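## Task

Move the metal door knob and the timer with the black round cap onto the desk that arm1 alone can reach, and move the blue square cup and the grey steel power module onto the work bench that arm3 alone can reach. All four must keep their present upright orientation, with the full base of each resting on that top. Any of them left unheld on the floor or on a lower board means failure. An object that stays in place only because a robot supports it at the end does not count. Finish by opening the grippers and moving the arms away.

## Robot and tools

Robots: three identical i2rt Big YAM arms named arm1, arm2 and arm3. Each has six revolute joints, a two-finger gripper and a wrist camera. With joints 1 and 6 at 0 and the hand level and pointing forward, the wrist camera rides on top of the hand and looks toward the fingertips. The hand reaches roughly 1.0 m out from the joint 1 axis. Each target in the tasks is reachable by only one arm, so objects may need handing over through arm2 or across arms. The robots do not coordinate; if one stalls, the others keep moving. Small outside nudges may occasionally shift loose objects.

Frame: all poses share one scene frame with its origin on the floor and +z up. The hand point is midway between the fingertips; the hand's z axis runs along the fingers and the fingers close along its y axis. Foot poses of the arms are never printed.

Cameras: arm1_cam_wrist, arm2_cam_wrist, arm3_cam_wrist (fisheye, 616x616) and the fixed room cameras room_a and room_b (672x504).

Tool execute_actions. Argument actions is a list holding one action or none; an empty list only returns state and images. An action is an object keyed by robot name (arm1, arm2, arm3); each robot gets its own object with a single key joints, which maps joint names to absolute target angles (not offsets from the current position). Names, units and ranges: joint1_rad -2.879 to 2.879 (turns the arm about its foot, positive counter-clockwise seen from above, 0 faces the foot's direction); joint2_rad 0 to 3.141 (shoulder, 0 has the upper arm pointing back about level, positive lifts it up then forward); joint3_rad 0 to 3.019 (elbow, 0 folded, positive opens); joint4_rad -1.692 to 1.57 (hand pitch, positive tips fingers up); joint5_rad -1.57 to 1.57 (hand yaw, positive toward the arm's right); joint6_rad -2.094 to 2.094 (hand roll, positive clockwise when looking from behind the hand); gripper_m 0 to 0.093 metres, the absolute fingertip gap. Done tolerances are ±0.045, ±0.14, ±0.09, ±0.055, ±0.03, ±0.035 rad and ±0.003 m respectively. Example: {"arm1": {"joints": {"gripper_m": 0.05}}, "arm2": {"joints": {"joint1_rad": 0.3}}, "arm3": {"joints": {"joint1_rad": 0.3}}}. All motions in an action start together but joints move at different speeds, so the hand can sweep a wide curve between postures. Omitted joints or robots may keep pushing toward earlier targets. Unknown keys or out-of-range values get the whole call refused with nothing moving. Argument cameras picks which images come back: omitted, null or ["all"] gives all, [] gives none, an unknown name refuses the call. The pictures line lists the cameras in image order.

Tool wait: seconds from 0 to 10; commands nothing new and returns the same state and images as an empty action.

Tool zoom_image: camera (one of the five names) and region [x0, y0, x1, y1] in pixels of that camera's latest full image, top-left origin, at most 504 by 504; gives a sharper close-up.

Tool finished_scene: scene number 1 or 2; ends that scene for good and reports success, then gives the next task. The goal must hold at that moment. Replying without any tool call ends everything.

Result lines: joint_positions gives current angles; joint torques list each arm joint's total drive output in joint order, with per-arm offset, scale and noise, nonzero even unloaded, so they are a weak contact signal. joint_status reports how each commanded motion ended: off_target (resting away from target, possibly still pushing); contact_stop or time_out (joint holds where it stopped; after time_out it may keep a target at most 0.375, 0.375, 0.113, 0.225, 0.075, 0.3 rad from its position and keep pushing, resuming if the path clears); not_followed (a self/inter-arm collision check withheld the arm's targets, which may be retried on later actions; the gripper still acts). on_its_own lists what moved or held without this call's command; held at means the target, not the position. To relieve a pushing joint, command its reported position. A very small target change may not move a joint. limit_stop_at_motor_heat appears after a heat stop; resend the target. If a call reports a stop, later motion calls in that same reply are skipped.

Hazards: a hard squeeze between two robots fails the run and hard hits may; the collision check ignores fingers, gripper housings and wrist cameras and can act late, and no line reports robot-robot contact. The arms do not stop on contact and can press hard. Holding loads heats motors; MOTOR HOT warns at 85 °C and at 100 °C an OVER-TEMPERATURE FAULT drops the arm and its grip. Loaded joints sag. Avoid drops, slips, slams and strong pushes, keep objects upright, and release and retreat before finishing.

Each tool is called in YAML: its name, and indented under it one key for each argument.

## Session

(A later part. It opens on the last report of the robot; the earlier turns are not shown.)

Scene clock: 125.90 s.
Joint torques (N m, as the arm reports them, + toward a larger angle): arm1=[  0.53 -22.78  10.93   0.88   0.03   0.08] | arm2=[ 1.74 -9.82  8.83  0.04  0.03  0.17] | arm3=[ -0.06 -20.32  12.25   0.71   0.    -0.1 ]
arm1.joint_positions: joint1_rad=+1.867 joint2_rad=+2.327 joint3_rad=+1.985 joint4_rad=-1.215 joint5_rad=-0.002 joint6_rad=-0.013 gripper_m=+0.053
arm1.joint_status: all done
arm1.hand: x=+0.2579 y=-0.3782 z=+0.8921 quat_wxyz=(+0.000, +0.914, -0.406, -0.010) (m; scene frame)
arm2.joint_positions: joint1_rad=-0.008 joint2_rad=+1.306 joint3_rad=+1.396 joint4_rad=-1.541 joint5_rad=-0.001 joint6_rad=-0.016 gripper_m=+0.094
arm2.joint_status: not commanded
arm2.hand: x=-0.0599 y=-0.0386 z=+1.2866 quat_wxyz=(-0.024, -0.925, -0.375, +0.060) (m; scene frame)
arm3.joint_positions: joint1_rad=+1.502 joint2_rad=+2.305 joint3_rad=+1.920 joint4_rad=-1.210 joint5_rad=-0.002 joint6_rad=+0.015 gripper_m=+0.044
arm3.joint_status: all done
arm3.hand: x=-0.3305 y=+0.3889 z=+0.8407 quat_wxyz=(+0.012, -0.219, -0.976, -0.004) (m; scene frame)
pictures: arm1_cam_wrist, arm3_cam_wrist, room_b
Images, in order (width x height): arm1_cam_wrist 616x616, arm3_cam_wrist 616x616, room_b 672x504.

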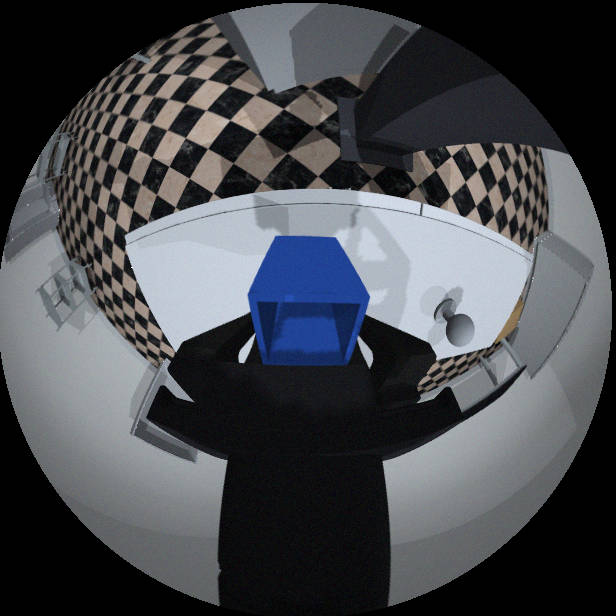

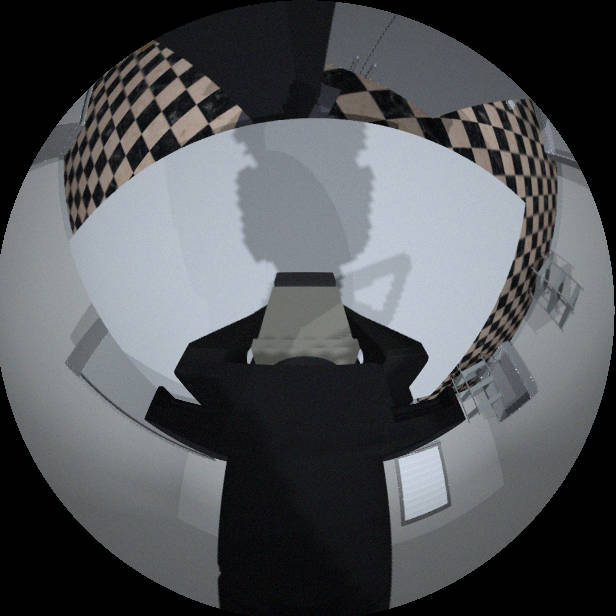

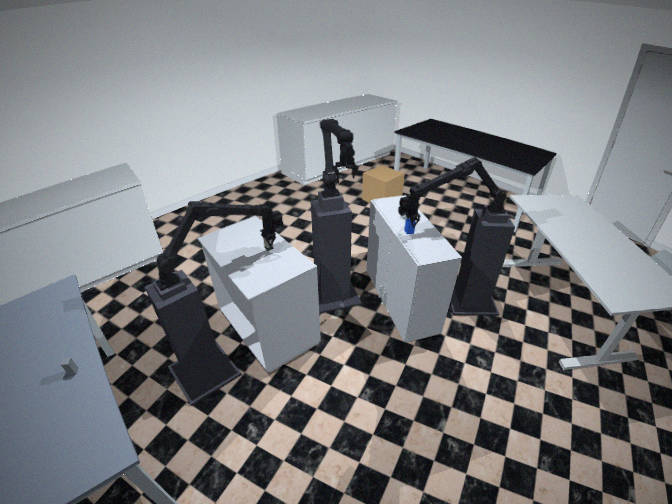

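execute_actions:
  actions:
    - {"arm1":{"joints":{"joint2_rad":2.40,"joint4_rad":-1.15}},"arm3":{"joints":{"joint2_rad":2.35,"joint4_rad":-1.15}}}
  cameras: ["arm1_cam_wrist","arm3_cam_wrist"]

Scene clock: 130.00 s.
Joint torques (N m, as the arm reports them, + toward a larger angle): arm1=[  0.54 -23.84  10.66   0.92   0.03   0.08] | arm2=[ 1.8  -9.68  8.77  0.    0.04  0.17] | arm3=[ -0.09 -19.09  12.     0.64  -0.07  -0.1 ]
arm1.joint_positions: joint1_rad=+1.867 joint2_rad=+2.376 joint3_rad=+1.987 joint4_rad=-1.165 joint5_rad=-0.002 joint6_rad=-0.013 gripper_m=+0.053
arm1.joint_status: all done
arm1.hand: x=+0.2544 y=-0.3746 z=+0.8598 quat_wxyz=(+0.000, +0.914, -0.406, -0.010) (m; scene frame)
arm2.joint_positions: joint1_rad=-0.008 joint2_rad=+1.306 joint3_rad=+1.396 joint4_rad=-1.541 joint5_rad=-0.001 joint6_rad=-0.016 gripper_m=+0.094
arm2.joint_status: not commanded
arm2.hand: x=-0.0599 y=-0.0386 z=+1.2866 quat_wxyz=(-0.024, -0.925, -0.375, +0.060) (m; scene frame)
arm3.joint_positions: joint1_rad=+1.502 joint2_rad=+2.344 joint3_rad=+1.922 joint4_rad=-1.158 joint5_rad=-0.001 joint6_rad=+0.015 gripper_m=+0.044
arm3.joint_status: all done
arm3.hand: x=-0.3241 y=+0.3859 z=+0.8160 quat_wxyz=(+0.004, -0.219, -0.976, -0.002) (m; scene frame)
pictures: arm1_cam_wrist, arm3_cam_wrist
Images, in order (width x height): arm1_cam_wrist 616x616, arm3_cam_wrist 616x616.

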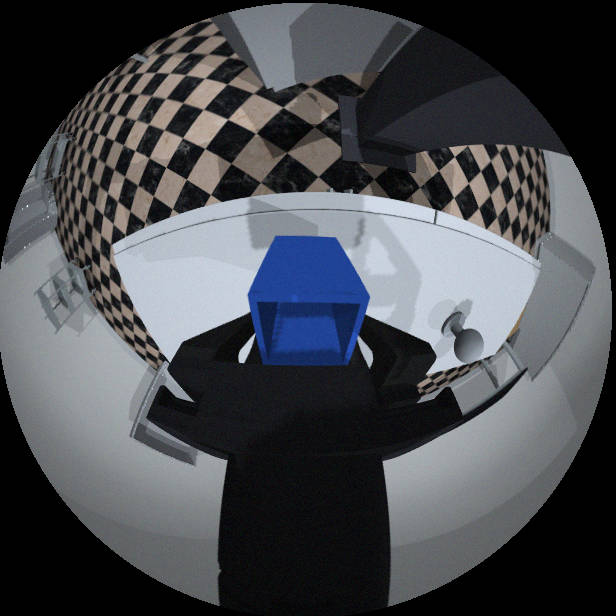

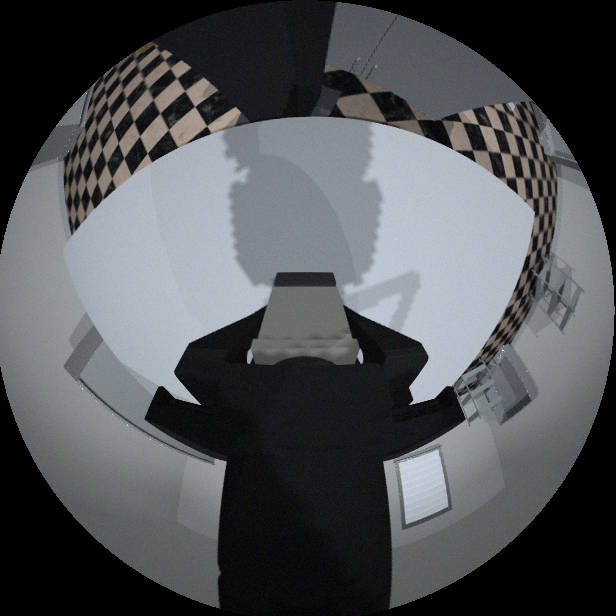

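execute_actions:
  actions:
    - {"arm1":{"joints":{"joint2_rad":2.45,"joint4_rad":-1.11}},"arm3":{"joints":{"joint2_rad":2.344,"gripper_m":0.093}}}
  cameras: ["arm1_cam_wrist","arm3_cam_wrist"]

Scene clock: 135.37 s.
Joint torques (N m, as the arm reports them, + toward a larger angle): arm1=[  0.54 -22.17  10.19   0.85  -0.02   0.08] | arm2=[ 1.55 -9.54  8.8   0.06  0.04  0.16] | arm3=[ -0.17 -19.34  11.97   0.66  -0.07  -0.09]
arm1.joint_positions: joint1_rad=+1.867 joint2_rad=+2.402 joint3_rad=+1.994 joint4_rad=-1.122 joint5_rad=+0.000 joint6_rad=-0.013 gripper_m=+0.053
arm1.joint_status: all done
arm1.hand: x=+0.2488 y=-0.3680 z=+0.8448 quat_wxyz=(-0.006, +0.913, -0.407, -0.021) (m; scene frame)
arm2.joint_positions: joint1_rad=-0.008 joint2_rad=+1.306 joint3_rad=+1.396 joint4_rad=-1.541 joint5_rad=-0.001 joint6_rad=-0.016 gripper_m=+0.094
arm2.joint_status: not commanded
arm2.hand: x=-0.0599 y=-0.0386 z=+1.2866 quat_wxyz=(-0.024, -0.925, -0.375, +0.060) (m; scene frame)
arm3.joint_positions: joint1_rad=+1.502 joint2_rad=+2.344 joint3_rad=+1.922 joint4_rad=-1.158 joint5_rad=-0.001 joint6_rad=+0.015 gripper_m=+0.093
arm3.joint_status: all done
arm3.hand: x=-0.3241 y=+0.3859 z=+0.8160 quat_wxyz=(+0.004, -0.219, -0.976, -0.002) (m; scene frame)
pictures: arm1_cam_wrist, arm3_cam_wrist
Images, in order (width x height): arm1_cam_wrist 616x616, arm3_cam_wrist 616x616.

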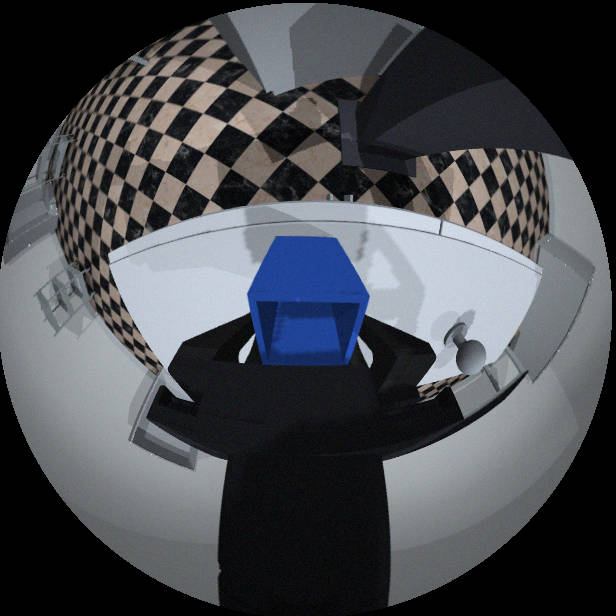

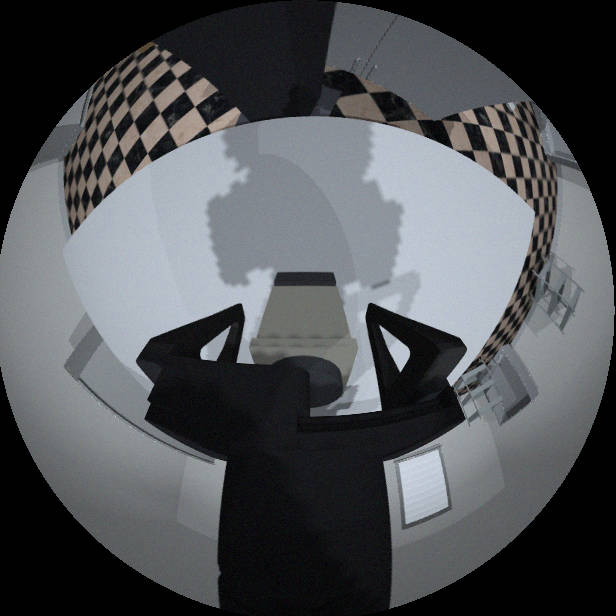

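execute_actions:
  actions:
    - {"arm1":{"joints":{"joint2_rad":2.40,"joint4_rad":-1.14,"gripper_m":0.093}},"arm3":{"joints":{"joint2_rad":2.0}}}
  cameras: []

execute_actions:
  actions:
    - {"arm1":{"joints":{"joint2_rad":2.12}},"arm3":{"joints":{"joint1_rad":0.2,"joint2_rad":1.5}}}
  cameras: []

execute_actions:
  actions:
    - {"arm1":{"joints":{"joint1_rad":1.5}}}
  cameras: ["arm1_cam_wrist","arm2_cam_wrist","room_b"]

Scene clock: 144.70 s.
Joint torques (N m, as the arm reports them, + toward a larger angle): arm1=[  0.54 -25.89  10.18  -0.1   -0.02   0.07] | arm2=[ 1.38 -9.47  8.82  0.13  0.05  0.16] | arm3=[ -0.06 -18.5   12.17   1.25  -0.07  -0.1 ]
arm1.joint_positions: joint1_rad=+1.867 joint2_rad=+2.402 joint3_rad=+1.994 joint4_rad=-1.127 joint5_rad=+0.000 joint6_rad=-0.013 gripper_m=+0.093
arm1.joint_status: all done
arm1.hand: x=+0.2496 y=-0.3688 z=+0.8447 quat_wxyz=(-0.005, +0.913, -0.407, -0.019) (m; scene frame)
arm2.joint_positions: joint1_rad=-0.008 joint2_rad=+1.306 joint3_rad=+1.396 joint4_rad=-1.541 joint5_rad=-0.001 joint6_rad=-0.016 gripper_m=+0.094
arm2.joint_status: not commanded
arm2.hand: x=-0.0599 y=-0.0386 z=+1.2866 quat_wxyz=(-0.024, -0.925, -0.375, +0.060) (m; scene frame)
arm3.joint_positions: joint1_rad=+1.502 joint2_rad=+2.009 joint3_rad=+1.935 joint4_rad=-1.158 joint5_rad=-0.001 joint6_rad=+0.015 gripper_m=+0.093
arm3.joint_status: all done
arm3.hand: x=-0.3010 y=+0.3753 z=+1.0486 quat_wxyz=(-0.165, -0.216, -0.962, +0.034) (m; scene frame)
pictures: none
No camera images: the call's "cameras" was empty. Leave "cameras" out to get every camera's image.

Scene clock: 146.57 s.
Joint torques (N m, as the arm reports them, + toward a larger angle): arm1=[  0.52 -21.52   9.57   0.61  -0.02   0.08] | arm2=[ 1.43 -9.75  8.71  0.1   0.05  0.17] | arm3=[  0.63 -11.52  11.9    1.69  -0.19  -0.09]
arm1.joint_positions: joint1_rad=+1.867 joint2_rad=+2.087 joint3_rad=+2.021 joint4_rad=-1.130 joint5_rad=+0.000 joint6_rad=-0.013 gripper_m=+0.093
arm1.joint_status: all done
arm1.hand: x=+0.2299 y=-0.3441 z=+1.0786 quat_wxyz=(-0.075, +0.897, -0.400, -0.172) (m; scene frame)
arm2.joint_positions: joint1_rad=-0.008 joint2_rad=+1.306 joint3_rad=+1.396 joint4_rad=-1.541 joint5_rad=-0.001 joint6_rad=-0.016 gripper_m=+0.094
arm2.joint_status: not commanded
arm2.hand: x=-0.0599 y=-0.0386 z=+1.2866 quat_wxyz=(-0.024, -0.925, -0.375, +0.060) (m; scene frame)
arm3.joint_positions: joint1_rad=+0.194 joint2_rad=+1.508 joint3_rad=+1.934 joint4_rad=-1.154 joint5_rad=+0.003 joint6_rad=+0.013 gripper_m=+0.093
arm3.joint_status: all done
arm3.hand: x=-1.0425 y=+0.0787 z=+1.3705 quat_wxyz=(-0.266, -0.700, -0.586, +0.311) (m; scene frame)
pictures: none
No camera images: the call's "cameras" was empty. Leave "cameras" out to get every camera's image.

Scene clock: 148.10 s.
Joint torques (N m, as the arm reports them, + toward a larger angle): arm1=[ -0.44 -21.61   9.57   0.6   -0.08   0.07] | arm2=[ 1.21 -9.68  8.78  0.05  0.03  0.17] | arm3=[  0.57 -11.83  12.03   1.65  -0.19  -0.09]
arm1.joint_positions: joint1_rad=+1.507 joint2_rad=+2.087 joint3_rad=+2.021 joint4_rad=-1.130 joint5_rad=+0.001 joint6_rad=-0.012 gripper_m=+0.093
arm1.joint_status: all done
arm1.hand: x=+0.4571 y=-0.2079 z=+1.0768 quat_wxyz=(-0.105, +0.811, -0.555, -0.154) (m; scene frame)
arm2.joint_positions: joint1_rad=-0.008 joint2_rad=+1.306 joint3_rad=+1.396 joint4_rad=-1.541 joint5_rad=-0.001 joint6_rad=-0.016 gripper_m=+0.094
arm2.joint_status: not commanded
arm2.hand: x=-0.0599 y=-0.0386 z=+1.2866 quat_wxyz=(-0.024, -0.925, -0.375, +0.060) (m; scene frame)
arm3.joint_positions: joint1_rad=+0.194 joint2_rad=+1.508 joint3_rad=+1.934 joint4_rad=-1.154 joint5_rad=+0.003 joint6_rad=+0.013 gripper_m=+0.093
arm3.joint_status: not commanded
arm3.hand: x=-1.0425 y=+0.0787 z=+1.3705 quat_wxyz=(-0.266, -0.700, -0.586, +0.311) (m; scene frame)
pictures: arm1_cam_wrist, arm2_cam_wrist, room_b
Images, in order (width x height): arm1_cam_wrist 616x616, arm2_cam_wrist 616x616, room_b 672x504.

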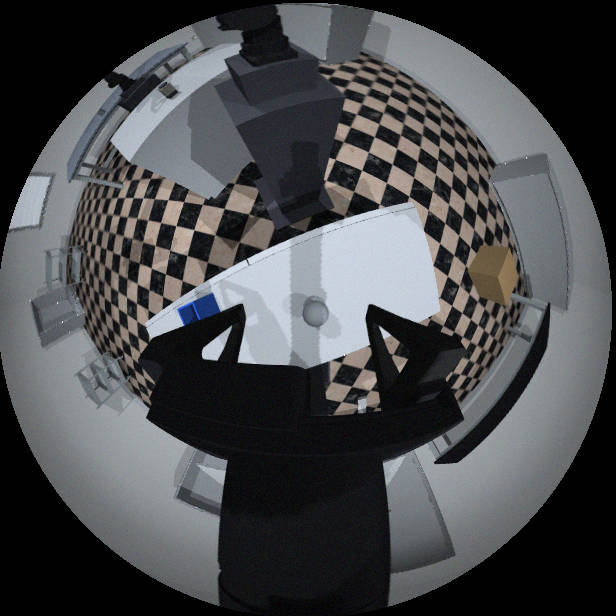

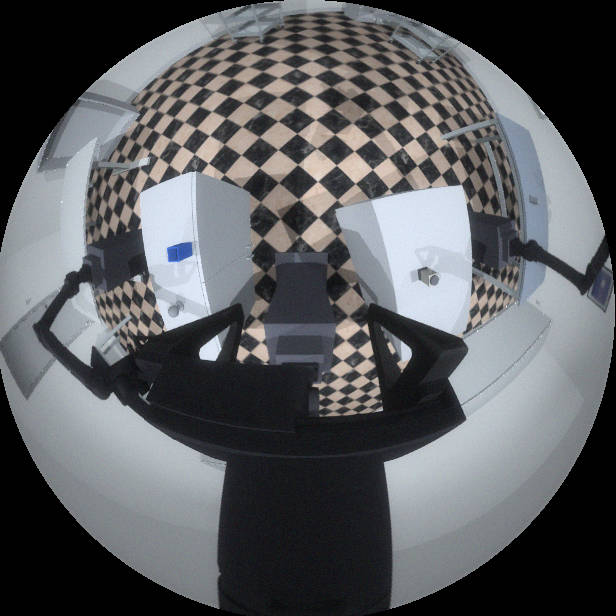

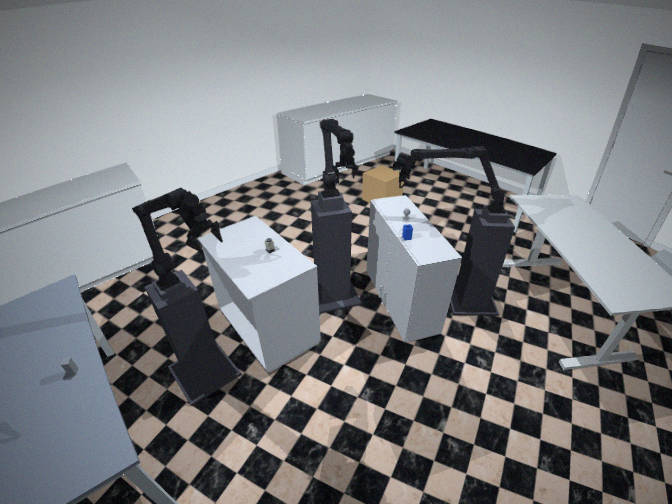

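execute_actions:
  actions:
    - {"arm1":{"joints":{"joint1_rad":1.47,"joint2_rad":2.16,"joint3_rad":1.92,"joint4_rad":-1.28}},"arm2":{"joints":{"joint1_rad":-1.01,"joint2_rad":2.03,"joint3_rad":1.47,"joint4_rad":-0.96,"joint6_rad":0.17}}}
  cameras: ["arm1_cam_wrist","arm2_cam_wrist"]

Scene clock: 161.20 s.
Joint torques (N m, as the arm reports them, + toward a larger angle): arm1=[ -0.05 -22.46   7.59   0.03  -0.08   0.07] | arm2=[  1.09 -18.5    8.17   0.65   0.     0.15] | arm3=[  0.57 -11.58  12.01   1.67  -0.2   -0.08]
arm1.joint_positions: joint1_rad=+1.475 joint2_rad=+2.145 joint3_rad=+1.923 joint4_rad=-1.268 joint5_rad=+0.001 joint6_rad=-0.012 gripper_m=+0.093
arm1.joint_status: all done
arm1.hand: x=+0.4993 y=-0.2587 z=+0.9866 quat_wxyz=(-0.021, +0.816, -0.577, -0.034) (m; scene frame)
arm2.joint_positions: joint1_rad=-1.015 joint2_rad=+2.033 joint3_rad=+1.451 joint4_rad=-0.969 joint5_rad=+0.001 joint6_rad=+0.156 gripper_m=+0.094
arm2.joint_status: all done
arm2.hand: x=-0.3295 y=+0.3758 z=+0.9648 quat_wxyz=(-0.003, -0.979, +0.203, +0.013) (m; scene frame)
arm3.joint_positions: joint1_rad=+0.194 joint2_rad=+1.508 joint3_rad=+1.934 joint4_rad=-1.154 joint5_rad=+0.003 joint6_rad=+0.013 gripper_m=+0.093
arm3.joint_status: not commanded
arm3.hand: x=-1.0425 y=+0.0787 z=+1.3705 quat_wxyz=(-0.266, -0.700, -0.586, +0.311) (m; scene frame)
pictures: arm1_cam_wrist, arm2_cam_wrist
Images, in order (width x height): arm1_cam_wrist 616x616, arm2_cam_wrist 616x616.

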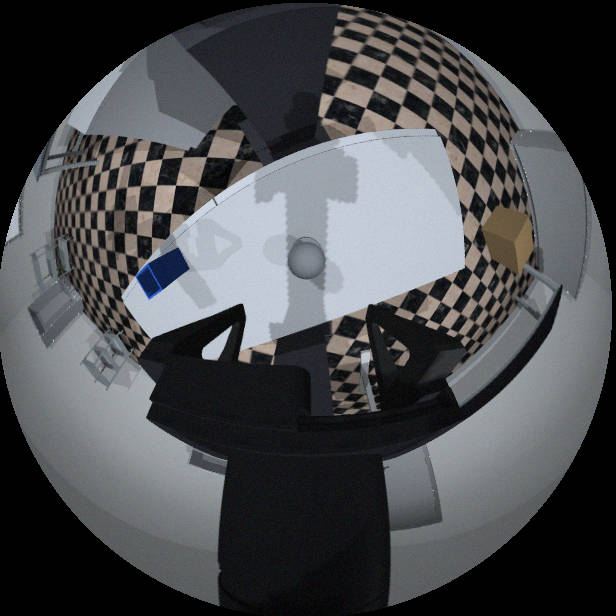

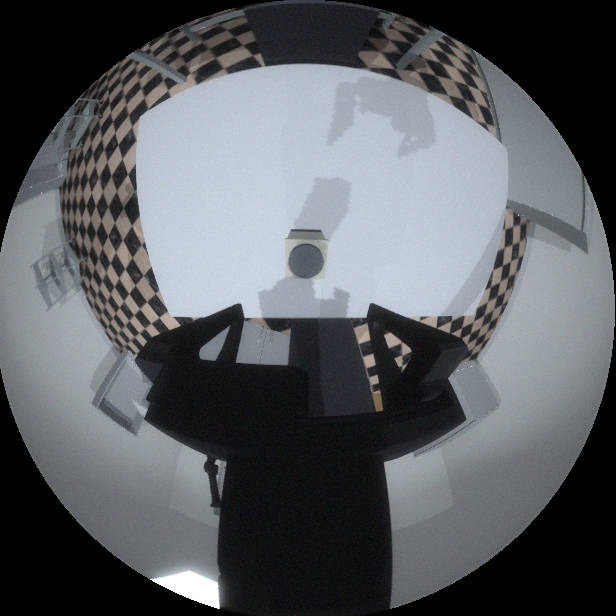

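execute_actions:
  actions:
    - {"arm1":{"joints":{"joint2_rad":2.26,"joint3_rad":1.84,"joint4_rad":-1.06}},"arm2":{"joints":{"joint2_rad":2.24,"joint3_rad":1.46,"joint4_rad":-0.71}}}
  cameras: ["arm1_cam_wrist","arm2_cam_wrist"]

Scene clock: 171.97 s.
Joint torques (N m, as the arm reports them, + toward a larger angle): arm1=[ -0.12 -23.92   7.28   1.01  -0.08   0.07] | arm2=[  1.5  -20.02   6.5    0.73  -0.01   0.17] | arm3=[  0.42 -11.62  12.02   1.71  -0.2   -0.08]
arm1.joint_positions: joint1_rad=+1.475 joint2_rad=+2.254 joint3_rad=+1.840 joint4_rad=-1.075 joint5_rad=+0.001 joint6_rad=-0.012 gripper_m=+0.093
arm1.joint_status: all done
arm1.hand: x=+0.4966 y=-0.2528 z=+0.8871 quat_wxyz=(-0.022, +0.816, -0.577, -0.035) (m; scene frame)
arm2.joint_positions: joint1_rad=-1.015 joint2_rad=+2.243 joint3_rad=+1.451 joint4_rad=-0.720 joint5_rad=+0.001 joint6_rad=+0.156 gripper_m=+0.094
arm2.joint_status: all done
arm2.hand: x=-0.3476 y=+0.3794 z=+0.8481 quat_wxyz=(-0.002, -0.979, +0.203, +0.032) (m; scene frame)
arm3.joint_positions: joint1_rad=+0.194 joint2_rad=+1.508 joint3_rad=+1.934 joint4_rad=-1.154 joint5_rad=+0.003 joint6_rad=+0.013 gripper_m=+0.093
arm3.joint_status: not commanded
arm3.hand: x=-1.0425 y=+0.0787 z=+1.3705 quat_wxyz=(-0.266, -0.700, -0.586, +0.311) (m; scene frame)
pictures: arm1_cam_wrist, arm2_cam_wrist
Images, in order (width x height): arm1_cam_wrist 616x616, arm2_cam_wrist 616x616.

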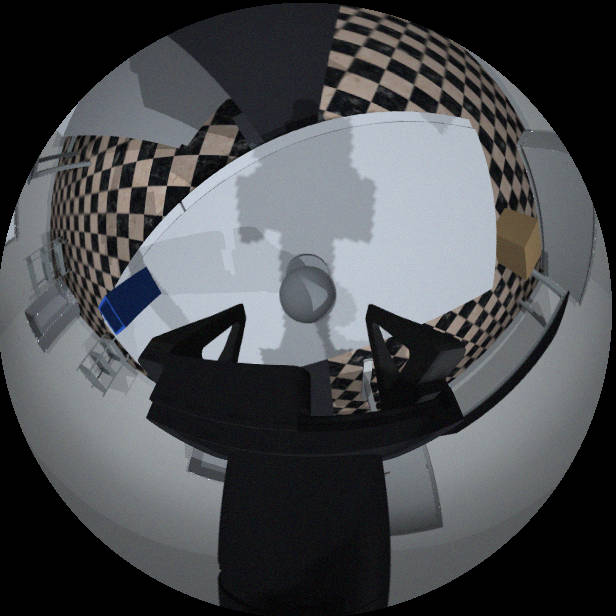

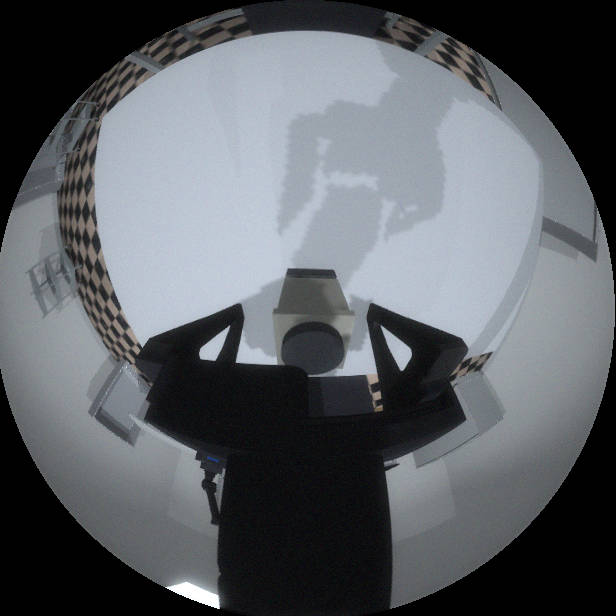

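execute_actions:
  actions:
    - {"arm1":{"joints":{"joint2_rad":2.31,"joint4_rad":-1.04}},"arm2":{"joints":{"joint2_rad":2.29,"joint4_rad":-0.68}}}
  cameras: ["arm1_cam_wrist","arm2_cam_wrist"]

Scene clock: 177.40 s.
Joint torques (N m, as the arm reports them, + toward a larger angle): arm1=[ -0.14 -21.65   7.2    1.02  -0.08   0.07] | arm2=[  1.84 -17.58   6.5    0.83  -0.05   0.15] | arm3=[  0.69 -11.64  12.02   1.69  -0.19  -0.08]
arm1.joint_positions: joint1_rad=+1.475 joint2_rad=+2.273 joint3_rad=+1.840 joint4_rad=-1.055 joint5_rad=+0.001 joint6_rad=-0.012 gripper_m=+0.093
arm1.joint_status: all done
arm1.hand: x=+0.4959 y=-0.2511 z=+0.8751 quat_wxyz=(-0.022, +0.816, -0.577, -0.035) (m; scene frame)
arm2.joint_positions: joint1_rad=-1.015 joint2_rad=+2.276 joint3_rad=+1.451 joint4_rad=-0.690 joint5_rad=+0.001 joint6_rad=+0.156 gripper_m=+0.094
arm2.joint_status: all done
arm2.hand: x=-0.3462 y=+0.3789 z=+0.8300 quat_wxyz=(-0.002, -0.979, +0.203, +0.030) (m; scene frame)
arm3.joint_positions: joint1_rad=+0.194 joint2_rad=+1.508 joint3_rad=+1.934 joint4_rad=-1.154 joint5_rad=+0.003 joint6_rad=+0.013 gripper_m=+0.093
arm3.joint_status: not commanded
arm3.hand: x=-1.0425 y=+0.0787 z=+1.3705 quat_wxyz=(-0.266, -0.700, -0.586, +0.311) (m; scene frame)
pictures: arm1_cam_wrist, arm2_cam_wrist
Images, in order (width x height): arm1_cam_wrist 616x616, arm2_cam_wrist 616x616.

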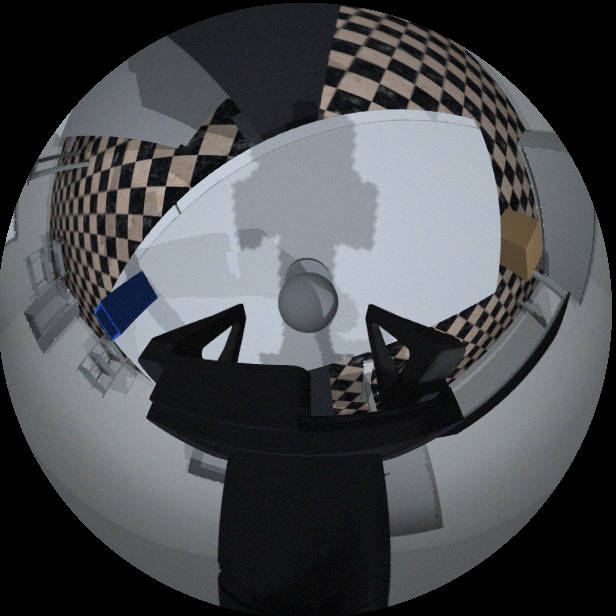

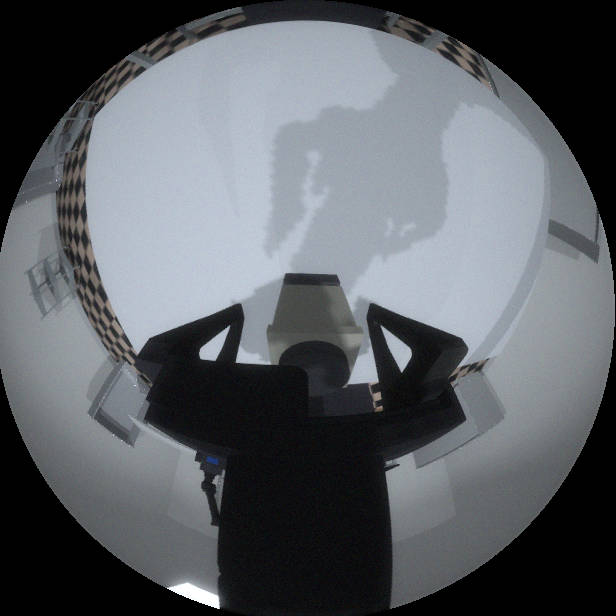

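execute_actions:
  actions:
    - {"arm1":{"joints":{"joint2_rad":2.35}},"arm2":{"joints":{"joint2_rad":2.32}}}
  cameras: ["arm1_cam_wrist","arm2_cam_wrist"]

Scene clock: 181.50 s.
Joint torques (N m, as the arm reports them, + toward a larger angle): arm1=[ -0.11 -22.29   6.89   0.9   -0.08   0.07] | arm2=[  1.68 -17.74   6.4    0.61  -0.02   0.14] | arm3=[  0.52 -11.65  12.     1.75  -0.19  -0.09]
arm1.joint_positions: joint1_rad=+1.475 joint2_rad=+2.322 joint3_rad=+1.840 joint4_rad=-1.054 joint5_rad=+0.001 joint6_rad=-0.012 gripper_m=+0.093
arm1.joint_status: all done
arm1.hand: x=+0.4984 y=-0.2590 z=+0.8429 quat_wxyz=(-0.008, +0.816, -0.577, -0.016) (m; scene frame)
arm2.joint_positions: joint1_rad=-1.015 joint2_rad=+2.305 joint3_rad=+1.451 joint4_rad=-0.689 joint5_rad=+0.001 joint6_rad=+0.156 gripper_m=+0.094
arm2.joint_status: all done
arm2.hand: x=-0.3382 y=+0.3767 z=+0.8133 quat_wxyz=(-0.003, -0.979, +0.203, +0.016) (m; scene frame)
arm3.joint_positions: joint1_rad=+0.194 joint2_rad=+1.508 joint3_rad=+1.934 joint4_rad=-1.154 joint5_rad=+0.003 joint6_rad=+0.013 gripper_m=+0.093
arm3.joint_status: not commanded
arm3.hand: x=-1.0425 y=+0.0787 z=+1.3705 quat_wxyz=(-0.266, -0.700, -0.586, +0.311) (m; scene frame)
pictures: arm1_cam_wrist, arm2_cam_wrist
Images, in order (width x height): arm1_cam_wrist 616x616, arm2_cam_wrist 616x616.

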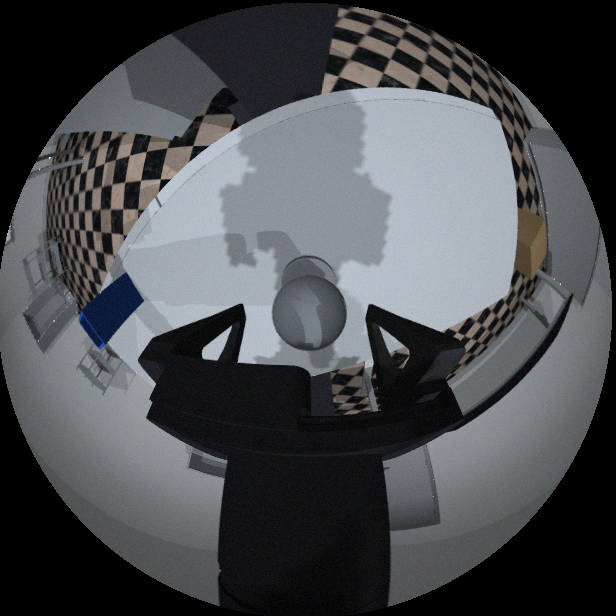

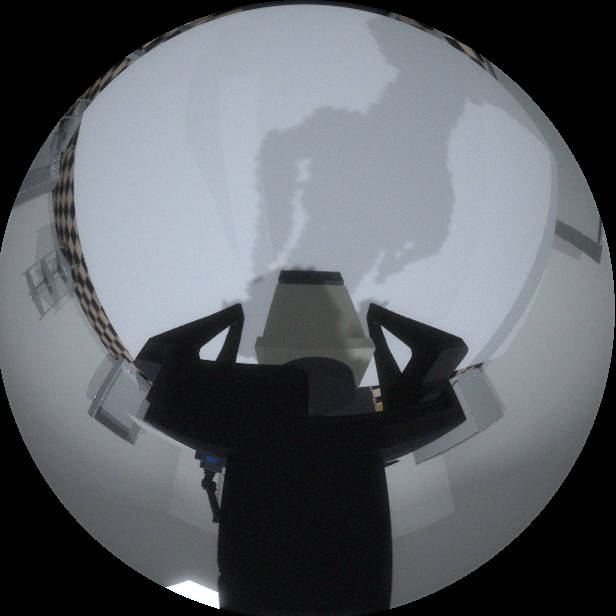

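execute_actions:
  actions:
    - {"arm1":{"joints":{"gripper_m":0}},"arm2":{"joints":{"gripper_m":0}}}
  cameras: []

execute_actions:
  actions:
    - {"arm1":{"joints":{"joint2_rad":1.9}},"arm2":{"joints":{"joint2_rad":1.85}}}
  cameras: ["arm1_cam_wrist","arm2_cam_wrist"]

Scene clock: 187.87 s.
Joint torques (N m, as the arm reports them, + toward a larger angle): arm1=[ -0.12 -22.51   6.94   0.89  -0.05   0.07] | arm2=[  1.49 -18.75   6.28   0.56  -0.02   0.16] | arm3=[  0.56 -11.72  12.     1.67  -0.19  -0.08]
arm1.joint_positions: joint1_rad=+1.475 joint2_rad=+2.322 joint3_rad=+1.840 joint4_rad=-1.054 joint5_rad=+0.001 joint6_rad=-0.012 gripper_m=+0.053
arm1.joint_status: gripper_m off_target (ended at +0.053, target +0.000)
arm1.hand: x=+0.4983 y=-0.2590 z=+0.8429 quat_wxyz=(-0.008, +0.816, -0.577, -0.016) (m; scene frame)
arm2.joint_positions: joint1_rad=-1.015 joint2_rad=+2.305 joint3_rad=+1.451 joint4_rad=-0.688 joint5_rad=+0.001 joint6_rad=+0.157 gripper_m=+0.044
arm2.joint_status: gripper_m off_target (ended at +0.044, target +0.000)
arm2.hand: x=-0.3384 y=+0.3767 z=+0.8133 quat_wxyz=(-0.003, -0.979, +0.203, +0.016) (m; scene frame)
arm3.joint_positions: joint1_rad=+0.194 joint2_rad=+1.508 joint3_rad=+1.934 joint4_rad=-1.154 joint5_rad=+0.003 joint6_rad=+0.013 gripper_m=+0.093
arm3.joint_status: not commanded
arm3.hand: x=-1.0425 y=+0.0787 z=+1.3705 quat_wxyz=(-0.266, -0.700, -0.586, +0.311) (m; scene frame)
pictures: none
No camera images: the call's "cameras" was empty. Leave "cameras" out to get every camera's image.

Scene clock: 189.60 s.
Joint torques (N m, as the arm reports them, + toward a larger angle): arm1=[ -0.15 -21.23   9.63   1.54  -0.05   0.07] | arm2=[  1.35 -18.36   9.74   1.21  -0.03   0.15] | arm3=[  0.47 -11.84  12.04   1.73  -0.19  -0.08]
arm1.joint_positions: joint1_rad=+1.475 joint2_rad=+1.895 joint3_rad=+1.822 joint4_rad=-1.052 joint5_rad=+0.001 joint6_rad=-0.012 gripper_m=+0.053
arm1.joint_status: all done
arm1.hand: x=+0.4948 y=-0.2427 z=+1.1223 quat_wxyz=(-0.127, +0.796, -0.564, -0.180) (m; scene frame)
arm2.joint_positions: joint1_rad=-1.015 joint2_rad=+1.861 joint3_rad=+1.442 joint4_rad=-0.685 joint5_rad=+0.001 joint6_rad=+0.157 gripper_m=+0.044
arm2.joint_status: all done
arm2.hand: x=-0.4053 y=+0.3962 z=+1.0800 quat_wxyz=(+0.007, -0.952, +0.198, +0.233) (m; scene frame)
arm3.joint_positions: joint1_rad=+0.194 joint2_rad=+1.508 joint3_rad=+1.934 joint4_rad=-1.154 joint5_rad=+0.003 joint6_rad=+0.013 gripper_m=+0.093
arm3.joint_status: not commanded
arm3.hand: x=-1.0425 y=+0.0787 z=+1.3705 quat_wxyz=(-0.266, -0.700, -0.586, +0.311) (m; scene frame)
pictures: arm1_cam_wrist, arm2_cam_wrist
Images, in order (width x height): arm1_cam_wrist 616x616, arm2_cam_wrist 616x616.

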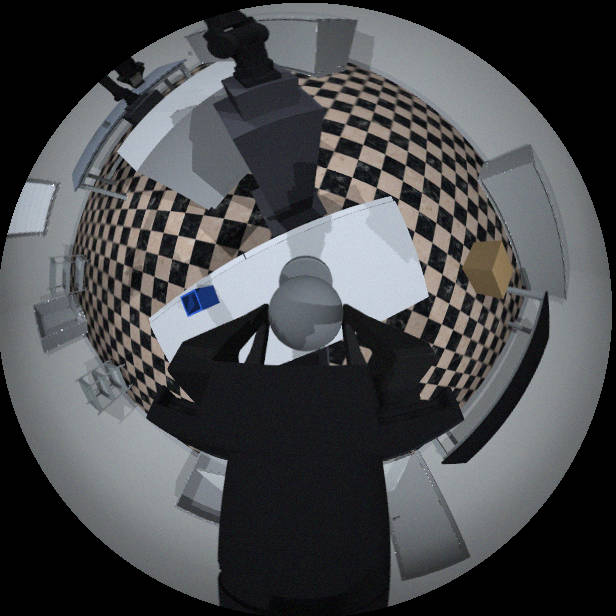

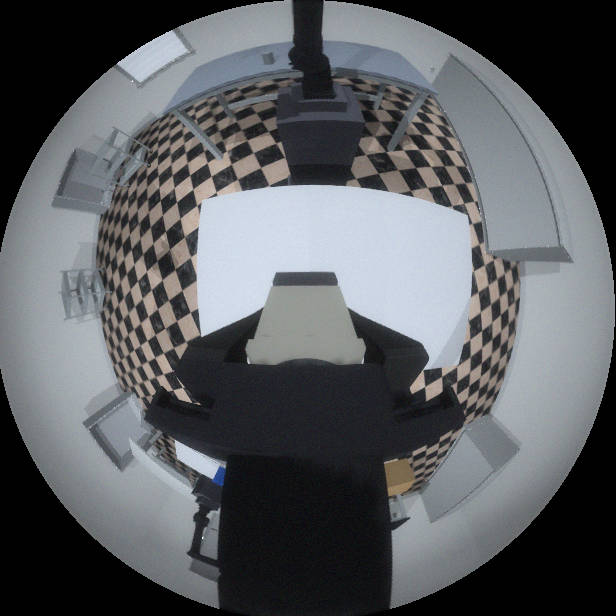

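execute_actions:
  actions:
    - {"arm1":{"joints":{"joint1_rad":-1.2}},"arm2":{"joints":{"joint1_rad":0.3}}}
  cameras: []

execute_actions:
  actions:
    - {"arm1":{"joints":{"joint2_rad":2.3,"joint3_rad":1.75,"joint4_rad":-0.95}},"arm2":{"joints":{"joint1_rad":1.33,"joint6_rad":0}}}
  cameras: []

execute_actions:
  actions:
    - {"arm2":{"joints":{"joint2_rad":2.15,"joint3_rad":1.49,"joint4_rad":-0.78}}}
  cameras: ["arm1_cam_wrist","arm2_cam_wrist"]

Scene clock: 200.37 s.
Joint torques (N m, as the arm reports them, + toward a larger angle): arm1=[  0.91 -21.34   9.63   1.3   -0.12   0.07] | arm2=[  0.37 -18.33   9.61   1.27   0.13   0.16] | arm3=[  0.44 -11.68  12.03   1.68  -0.19  -0.07]
arm1.joint_positions: joint1_rad=-1.211 joint2_rad=+1.896 joint3_rad=+1.822 joint4_rad=-1.046 joint5_rad=+0.003 joint6_rad=-0.012 gripper_m=+0.053
arm1.joint_status: all done
arm1.hand: x=+1.2077 y=-1.3924 z=+1.1199 quat_wxyz=(-0.203, -0.368, -0.903, +0.090) (m; scene frame)
arm2.joint_positions: joint1_rad=+0.308 joint2_rad=+1.861 joint3_rad=+1.442 joint4_rad=-0.685 joint5_rad=-0.003 joint6_rad=+0.157 gripper_m=+0.044
arm2.joint_status: all done
arm2.hand: x=-0.0846 y=-0.3421 z=+1.0835 quat_wxyz=(-0.136, -0.872, -0.430, +0.192) (m; scene frame)
arm3.joint_positions: joint1_rad=+0.194 joint2_rad=+1.508 joint3_rad=+1.934 joint4_rad=-1.154 joint5_rad=+0.003 joint6_rad=+0.013 gripper_m=+0.093
arm3.joint_status: not commanded
arm3.hand: x=-1.0425 y=+0.0787 z=+1.3705 quat_wxyz=(-0.266, -0.700, -0.586, +0.311) (m; scene frame)
pictures: none
No camera images: the call's "cameras" was empty. Leave "cameras" out to get every camera's image.

Scene clock: 202.03 s.
Joint torques (N m, as the arm reports them, + toward a larger angle): arm1=[  0.99 -26.4    7.44   0.68  -0.12   0.07] | arm2=[  0.49 -18.01   9.57   1.18   0.11  -0.14] | arm3=[  0.56 -11.75  12.02   1.72  -0.2   -0.08]
arm1.joint_positions: joint1_rad=-1.211 joint2_rad=+2.333 joint3_rad=+1.734 joint4_rad=-0.959 joint5_rad=+0.003 joint6_rad=-0.012 gripper_m=+0.053
arm1.joint_status: all done
arm1.hand: x=+1.1743 y=-1.3618 z=+0.7987 quat_wxyz=(-0.003, -0.378, -0.926, +0.006) (m; scene frame)
arm2.joint_positions: joint1_rad=+1.339 joint2_rad=+1.861 joint3_rad=+1.442 joint4_rad=-0.685 joint5_rad=-0.003 joint6_rad=+0.014 gripper_m=+0.044
arm2.joint_status: all done
arm2.hand: x=+0.5606 y=-0.3315 z=+1.0796 quat_wxyz=(-0.201, -0.487, -0.842, +0.116) (m; scene frame)
arm3.joint_positions: joint1_rad=+0.194 joint2_rad=+1.508 joint3_rad=+1.934 joint4_rad=-1.154 joint5_rad=+0.003 joint6_rad=+0.013 gripper_m=+0.093
arm3.joint_status: not commanded
arm3.hand: x=-1.0425 y=+0.0787 z=+1.3705 quat_wxyz=(-0.266, -0.700, -0.586, +0.311) (m; scene frame)
pictures: none
No camera images: the call's "cameras" was empty. Leave "cameras" out to get every camera's image.

Scene clock: 203.40 s.
Joint torques (N m, as the arm reports them, + toward a larger angle): arm1=[  0.98 -26.5    7.38   0.68  -0.12   0.07] | arm2=[  0.53 -19.72   8.67   0.28   0.13  -0.11] | arm3=[  0.64 -11.7   12.     1.7   -0.19  -0.08]
arm1.joint_positions: joint1_rad=-1.211 joint2_rad=+2.333 joint3_rad=+1.734 joint4_rad=-0.959 joint5_rad=+0.003 joint6_rad=-0.012 gripper_m=+0.053
arm1.joint_status: not commanded
arm1.hand: x=+1.1743 y=-1.3618 z=+0.7987 quat_wxyz=(-0.003, -0.378, -0.926, +0.006) (m; scene frame)
arm2.joint_positions: joint1_rad=+1.339 joint2_rad=+2.156 joint3_rad=+1.459 joint4_rad=-0.778 joint5_rad=-0.003 joint6_rad=+0.014 gripper_m=+0.044
arm2.joint_status: all done
arm2.hand: x=+0.5339 y=-0.2892 z=+0.8996 quat_wxyz=(-0.042, -0.502, -0.864, +0.027) (m; scene frame)
arm3.joint_positions: joint1_rad=+0.194 joint2_rad=+1.508 joint3_rad=+1.934 joint4_rad=-1.154 joint5_rad=+0.003 joint6_rad=+0.013 gripper_m=+0.093
arm3.joint_status: not commanded
arm3.hand: x=-1.0425 y=+0.0787 z=+1.3705 quat_wxyz=(-0.266, -0.700, -0.586, +0.311) (m; scene frame)
pictures: arm1_cam_wrist, arm2_cam_wrist
Images, in order (width x height): arm1_cam_wrist 616x616, arm2_cam_wrist 616x616.

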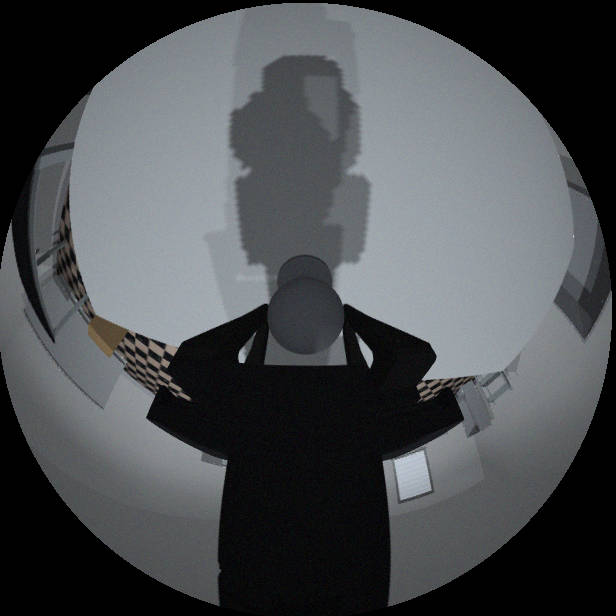

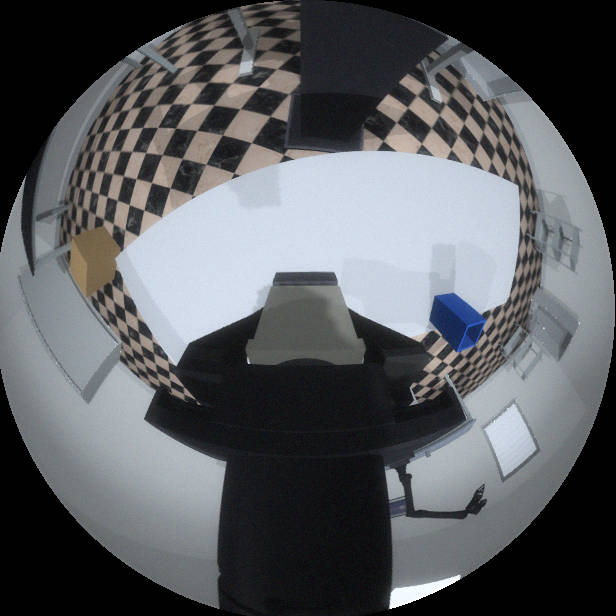

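execute_actions:
  actions:
    - {"arm1":{"joints":{"gripper_m":0.093}},"arm2":{"joints":{"joint2_rad":2.21,"joint4_rad":-0.71}}}
  cameras: ["arm1_cam_wrist","arm2_cam_wrist"]

Scene clock: 208.63 s.
Joint torques (N m, as the arm reports them, + toward a larger angle): arm1=[  0.98 -26.34   7.43   0.69  -0.12   0.07] | arm2=[  0.43 -19.12   8.53   0.8    0.12  -0.13] | arm3=[  0.56 -11.79  12.03   1.66  -0.21  -0.08]
arm1.joint_positions: joint1_rad=-1.211 joint2_rad=+2.330 joint3_rad=+1.734 joint4_rad=-0.959 joint5_rad=+0.003 joint6_rad=-0.011 gripper_m=+0.093
arm1.joint_status: all done
arm1.hand: x=+1.1748 y=-1.3623 z=+0.8004 quat_wxyz=(-0.004, -0.378, -0.926, +0.006) (m; scene frame)
arm2.joint_positions: joint1_rad=+1.339 joint2_rad=+2.210 joint3_rad=+1.459 joint4_rad=-0.721 joint5_rad=-0.003 joint6_rad=+0.014 gripper_m=+0.044
arm2.joint_status: all done
arm2.hand: x=+0.5346 y=-0.2909 z=+0.8696 quat_wxyz=(-0.043, -0.502, -0.864, +0.028) (m; scene frame)
arm3.joint_positions: joint1_rad=+0.194 joint2_rad=+1.508 joint3_rad=+1.934 joint4_rad=-1.154 joint5_rad=+0.003 joint6_rad=+0.013 gripper_m=+0.093
arm3.joint_status: not commanded
arm3.hand: x=-1.0425 y=+0.0787 z=+1.3705 quat_wxyz=(-0.266, -0.700, -0.586, +0.311) (m; scene frame)
pictures: arm1_cam_wrist, arm2_cam_wrist
Images, in order (width x height): arm1_cam_wrist 616x616, arm2_cam_wrist 616x616.

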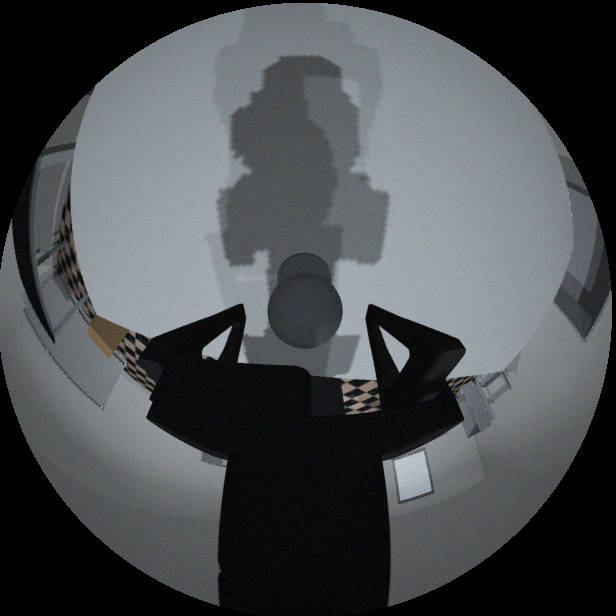

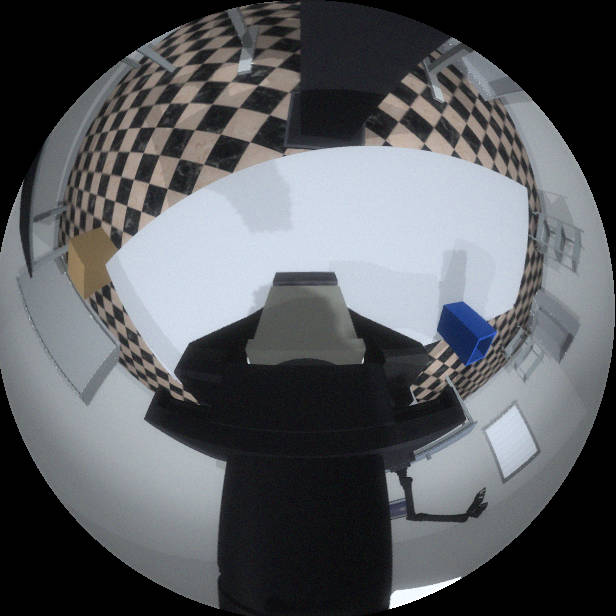

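Knob placed. Lift arm1; lower arm2.

execute_actions:
  actions:
    - {"arm1":{"joints":{"joint2_rad":1.85}},"arm2":{"joints":{"joint2_rad":2.27,"joint4_rad":-0.68}}}
  cameras: ["arm2_cam_wrist"]

Scene clock: 214.17 s.
Joint torques (N m, as the arm reports them, + toward a larger angle): arm1=[  1.01 -19.28   9.39   1.53  -0.12   0.06] | arm2=[  0.54 -19.61   8.04   0.71   0.13  -0.12] | arm3=[  0.47 -11.75  12.04   1.68  -0.18  -0.08]
arm1.joint_positions: joint1_rad=-1.211 joint2_rad=+1.830 joint3_rad=+1.736 joint4_rad=-0.959 joint5_rad=+0.003 joint6_rad=-0.011 gripper_m=+0.093
arm1.joint_status: all done
arm1.hand: x=+1.2016 y=-1.3862 z=+1.1319 quat_wxyz=(-0.233, -0.365, -0.896, +0.103) (m; scene frame)
arm2.joint_positions: joint1_rad=+1.339 joint2_rad=+2.272 joint3_rad=+1.459 joint4_rad=-0.689 joint5_rad=-0.003 joint6_rad=+0.014 gripper_m=+0.044
arm2.joint_status: all done
arm2.hand: x=+0.5301 y=-0.2838 z=+0.8337 quat_wxyz=(-0.030, -0.502, -0.864, +0.020) (m; scene frame)
arm3.joint_positions: joint1_rad=+0.194 joint2_rad=+1.508 joint3_rad=+1.934 joint4_rad=-1.154 joint5_rad=+0.003 joint6_rad=+0.013 gripper_m=+0.093
arm3.joint_status: not commanded
arm3.hand: x=-1.0425 y=+0.0787 z=+1.3705 quat_wxyz=(-0.266, -0.700, -0.586, +0.311) (m; scene frame)
pictures: arm2_cam_wrist
Images, in order (width x height): arm2_cam_wrist 616x616.

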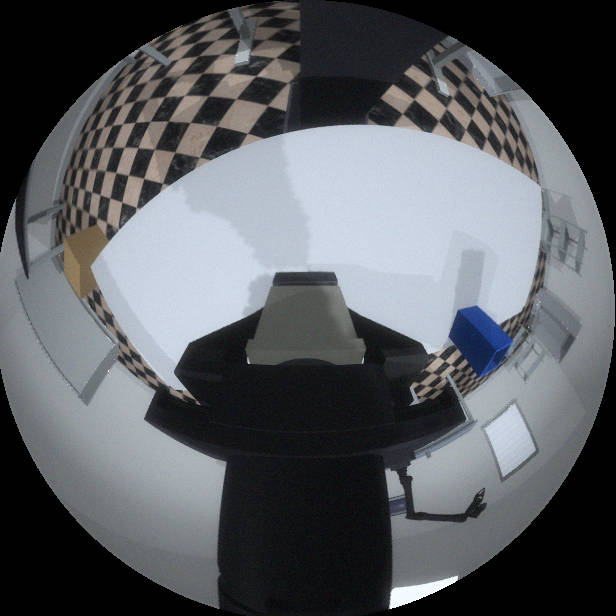

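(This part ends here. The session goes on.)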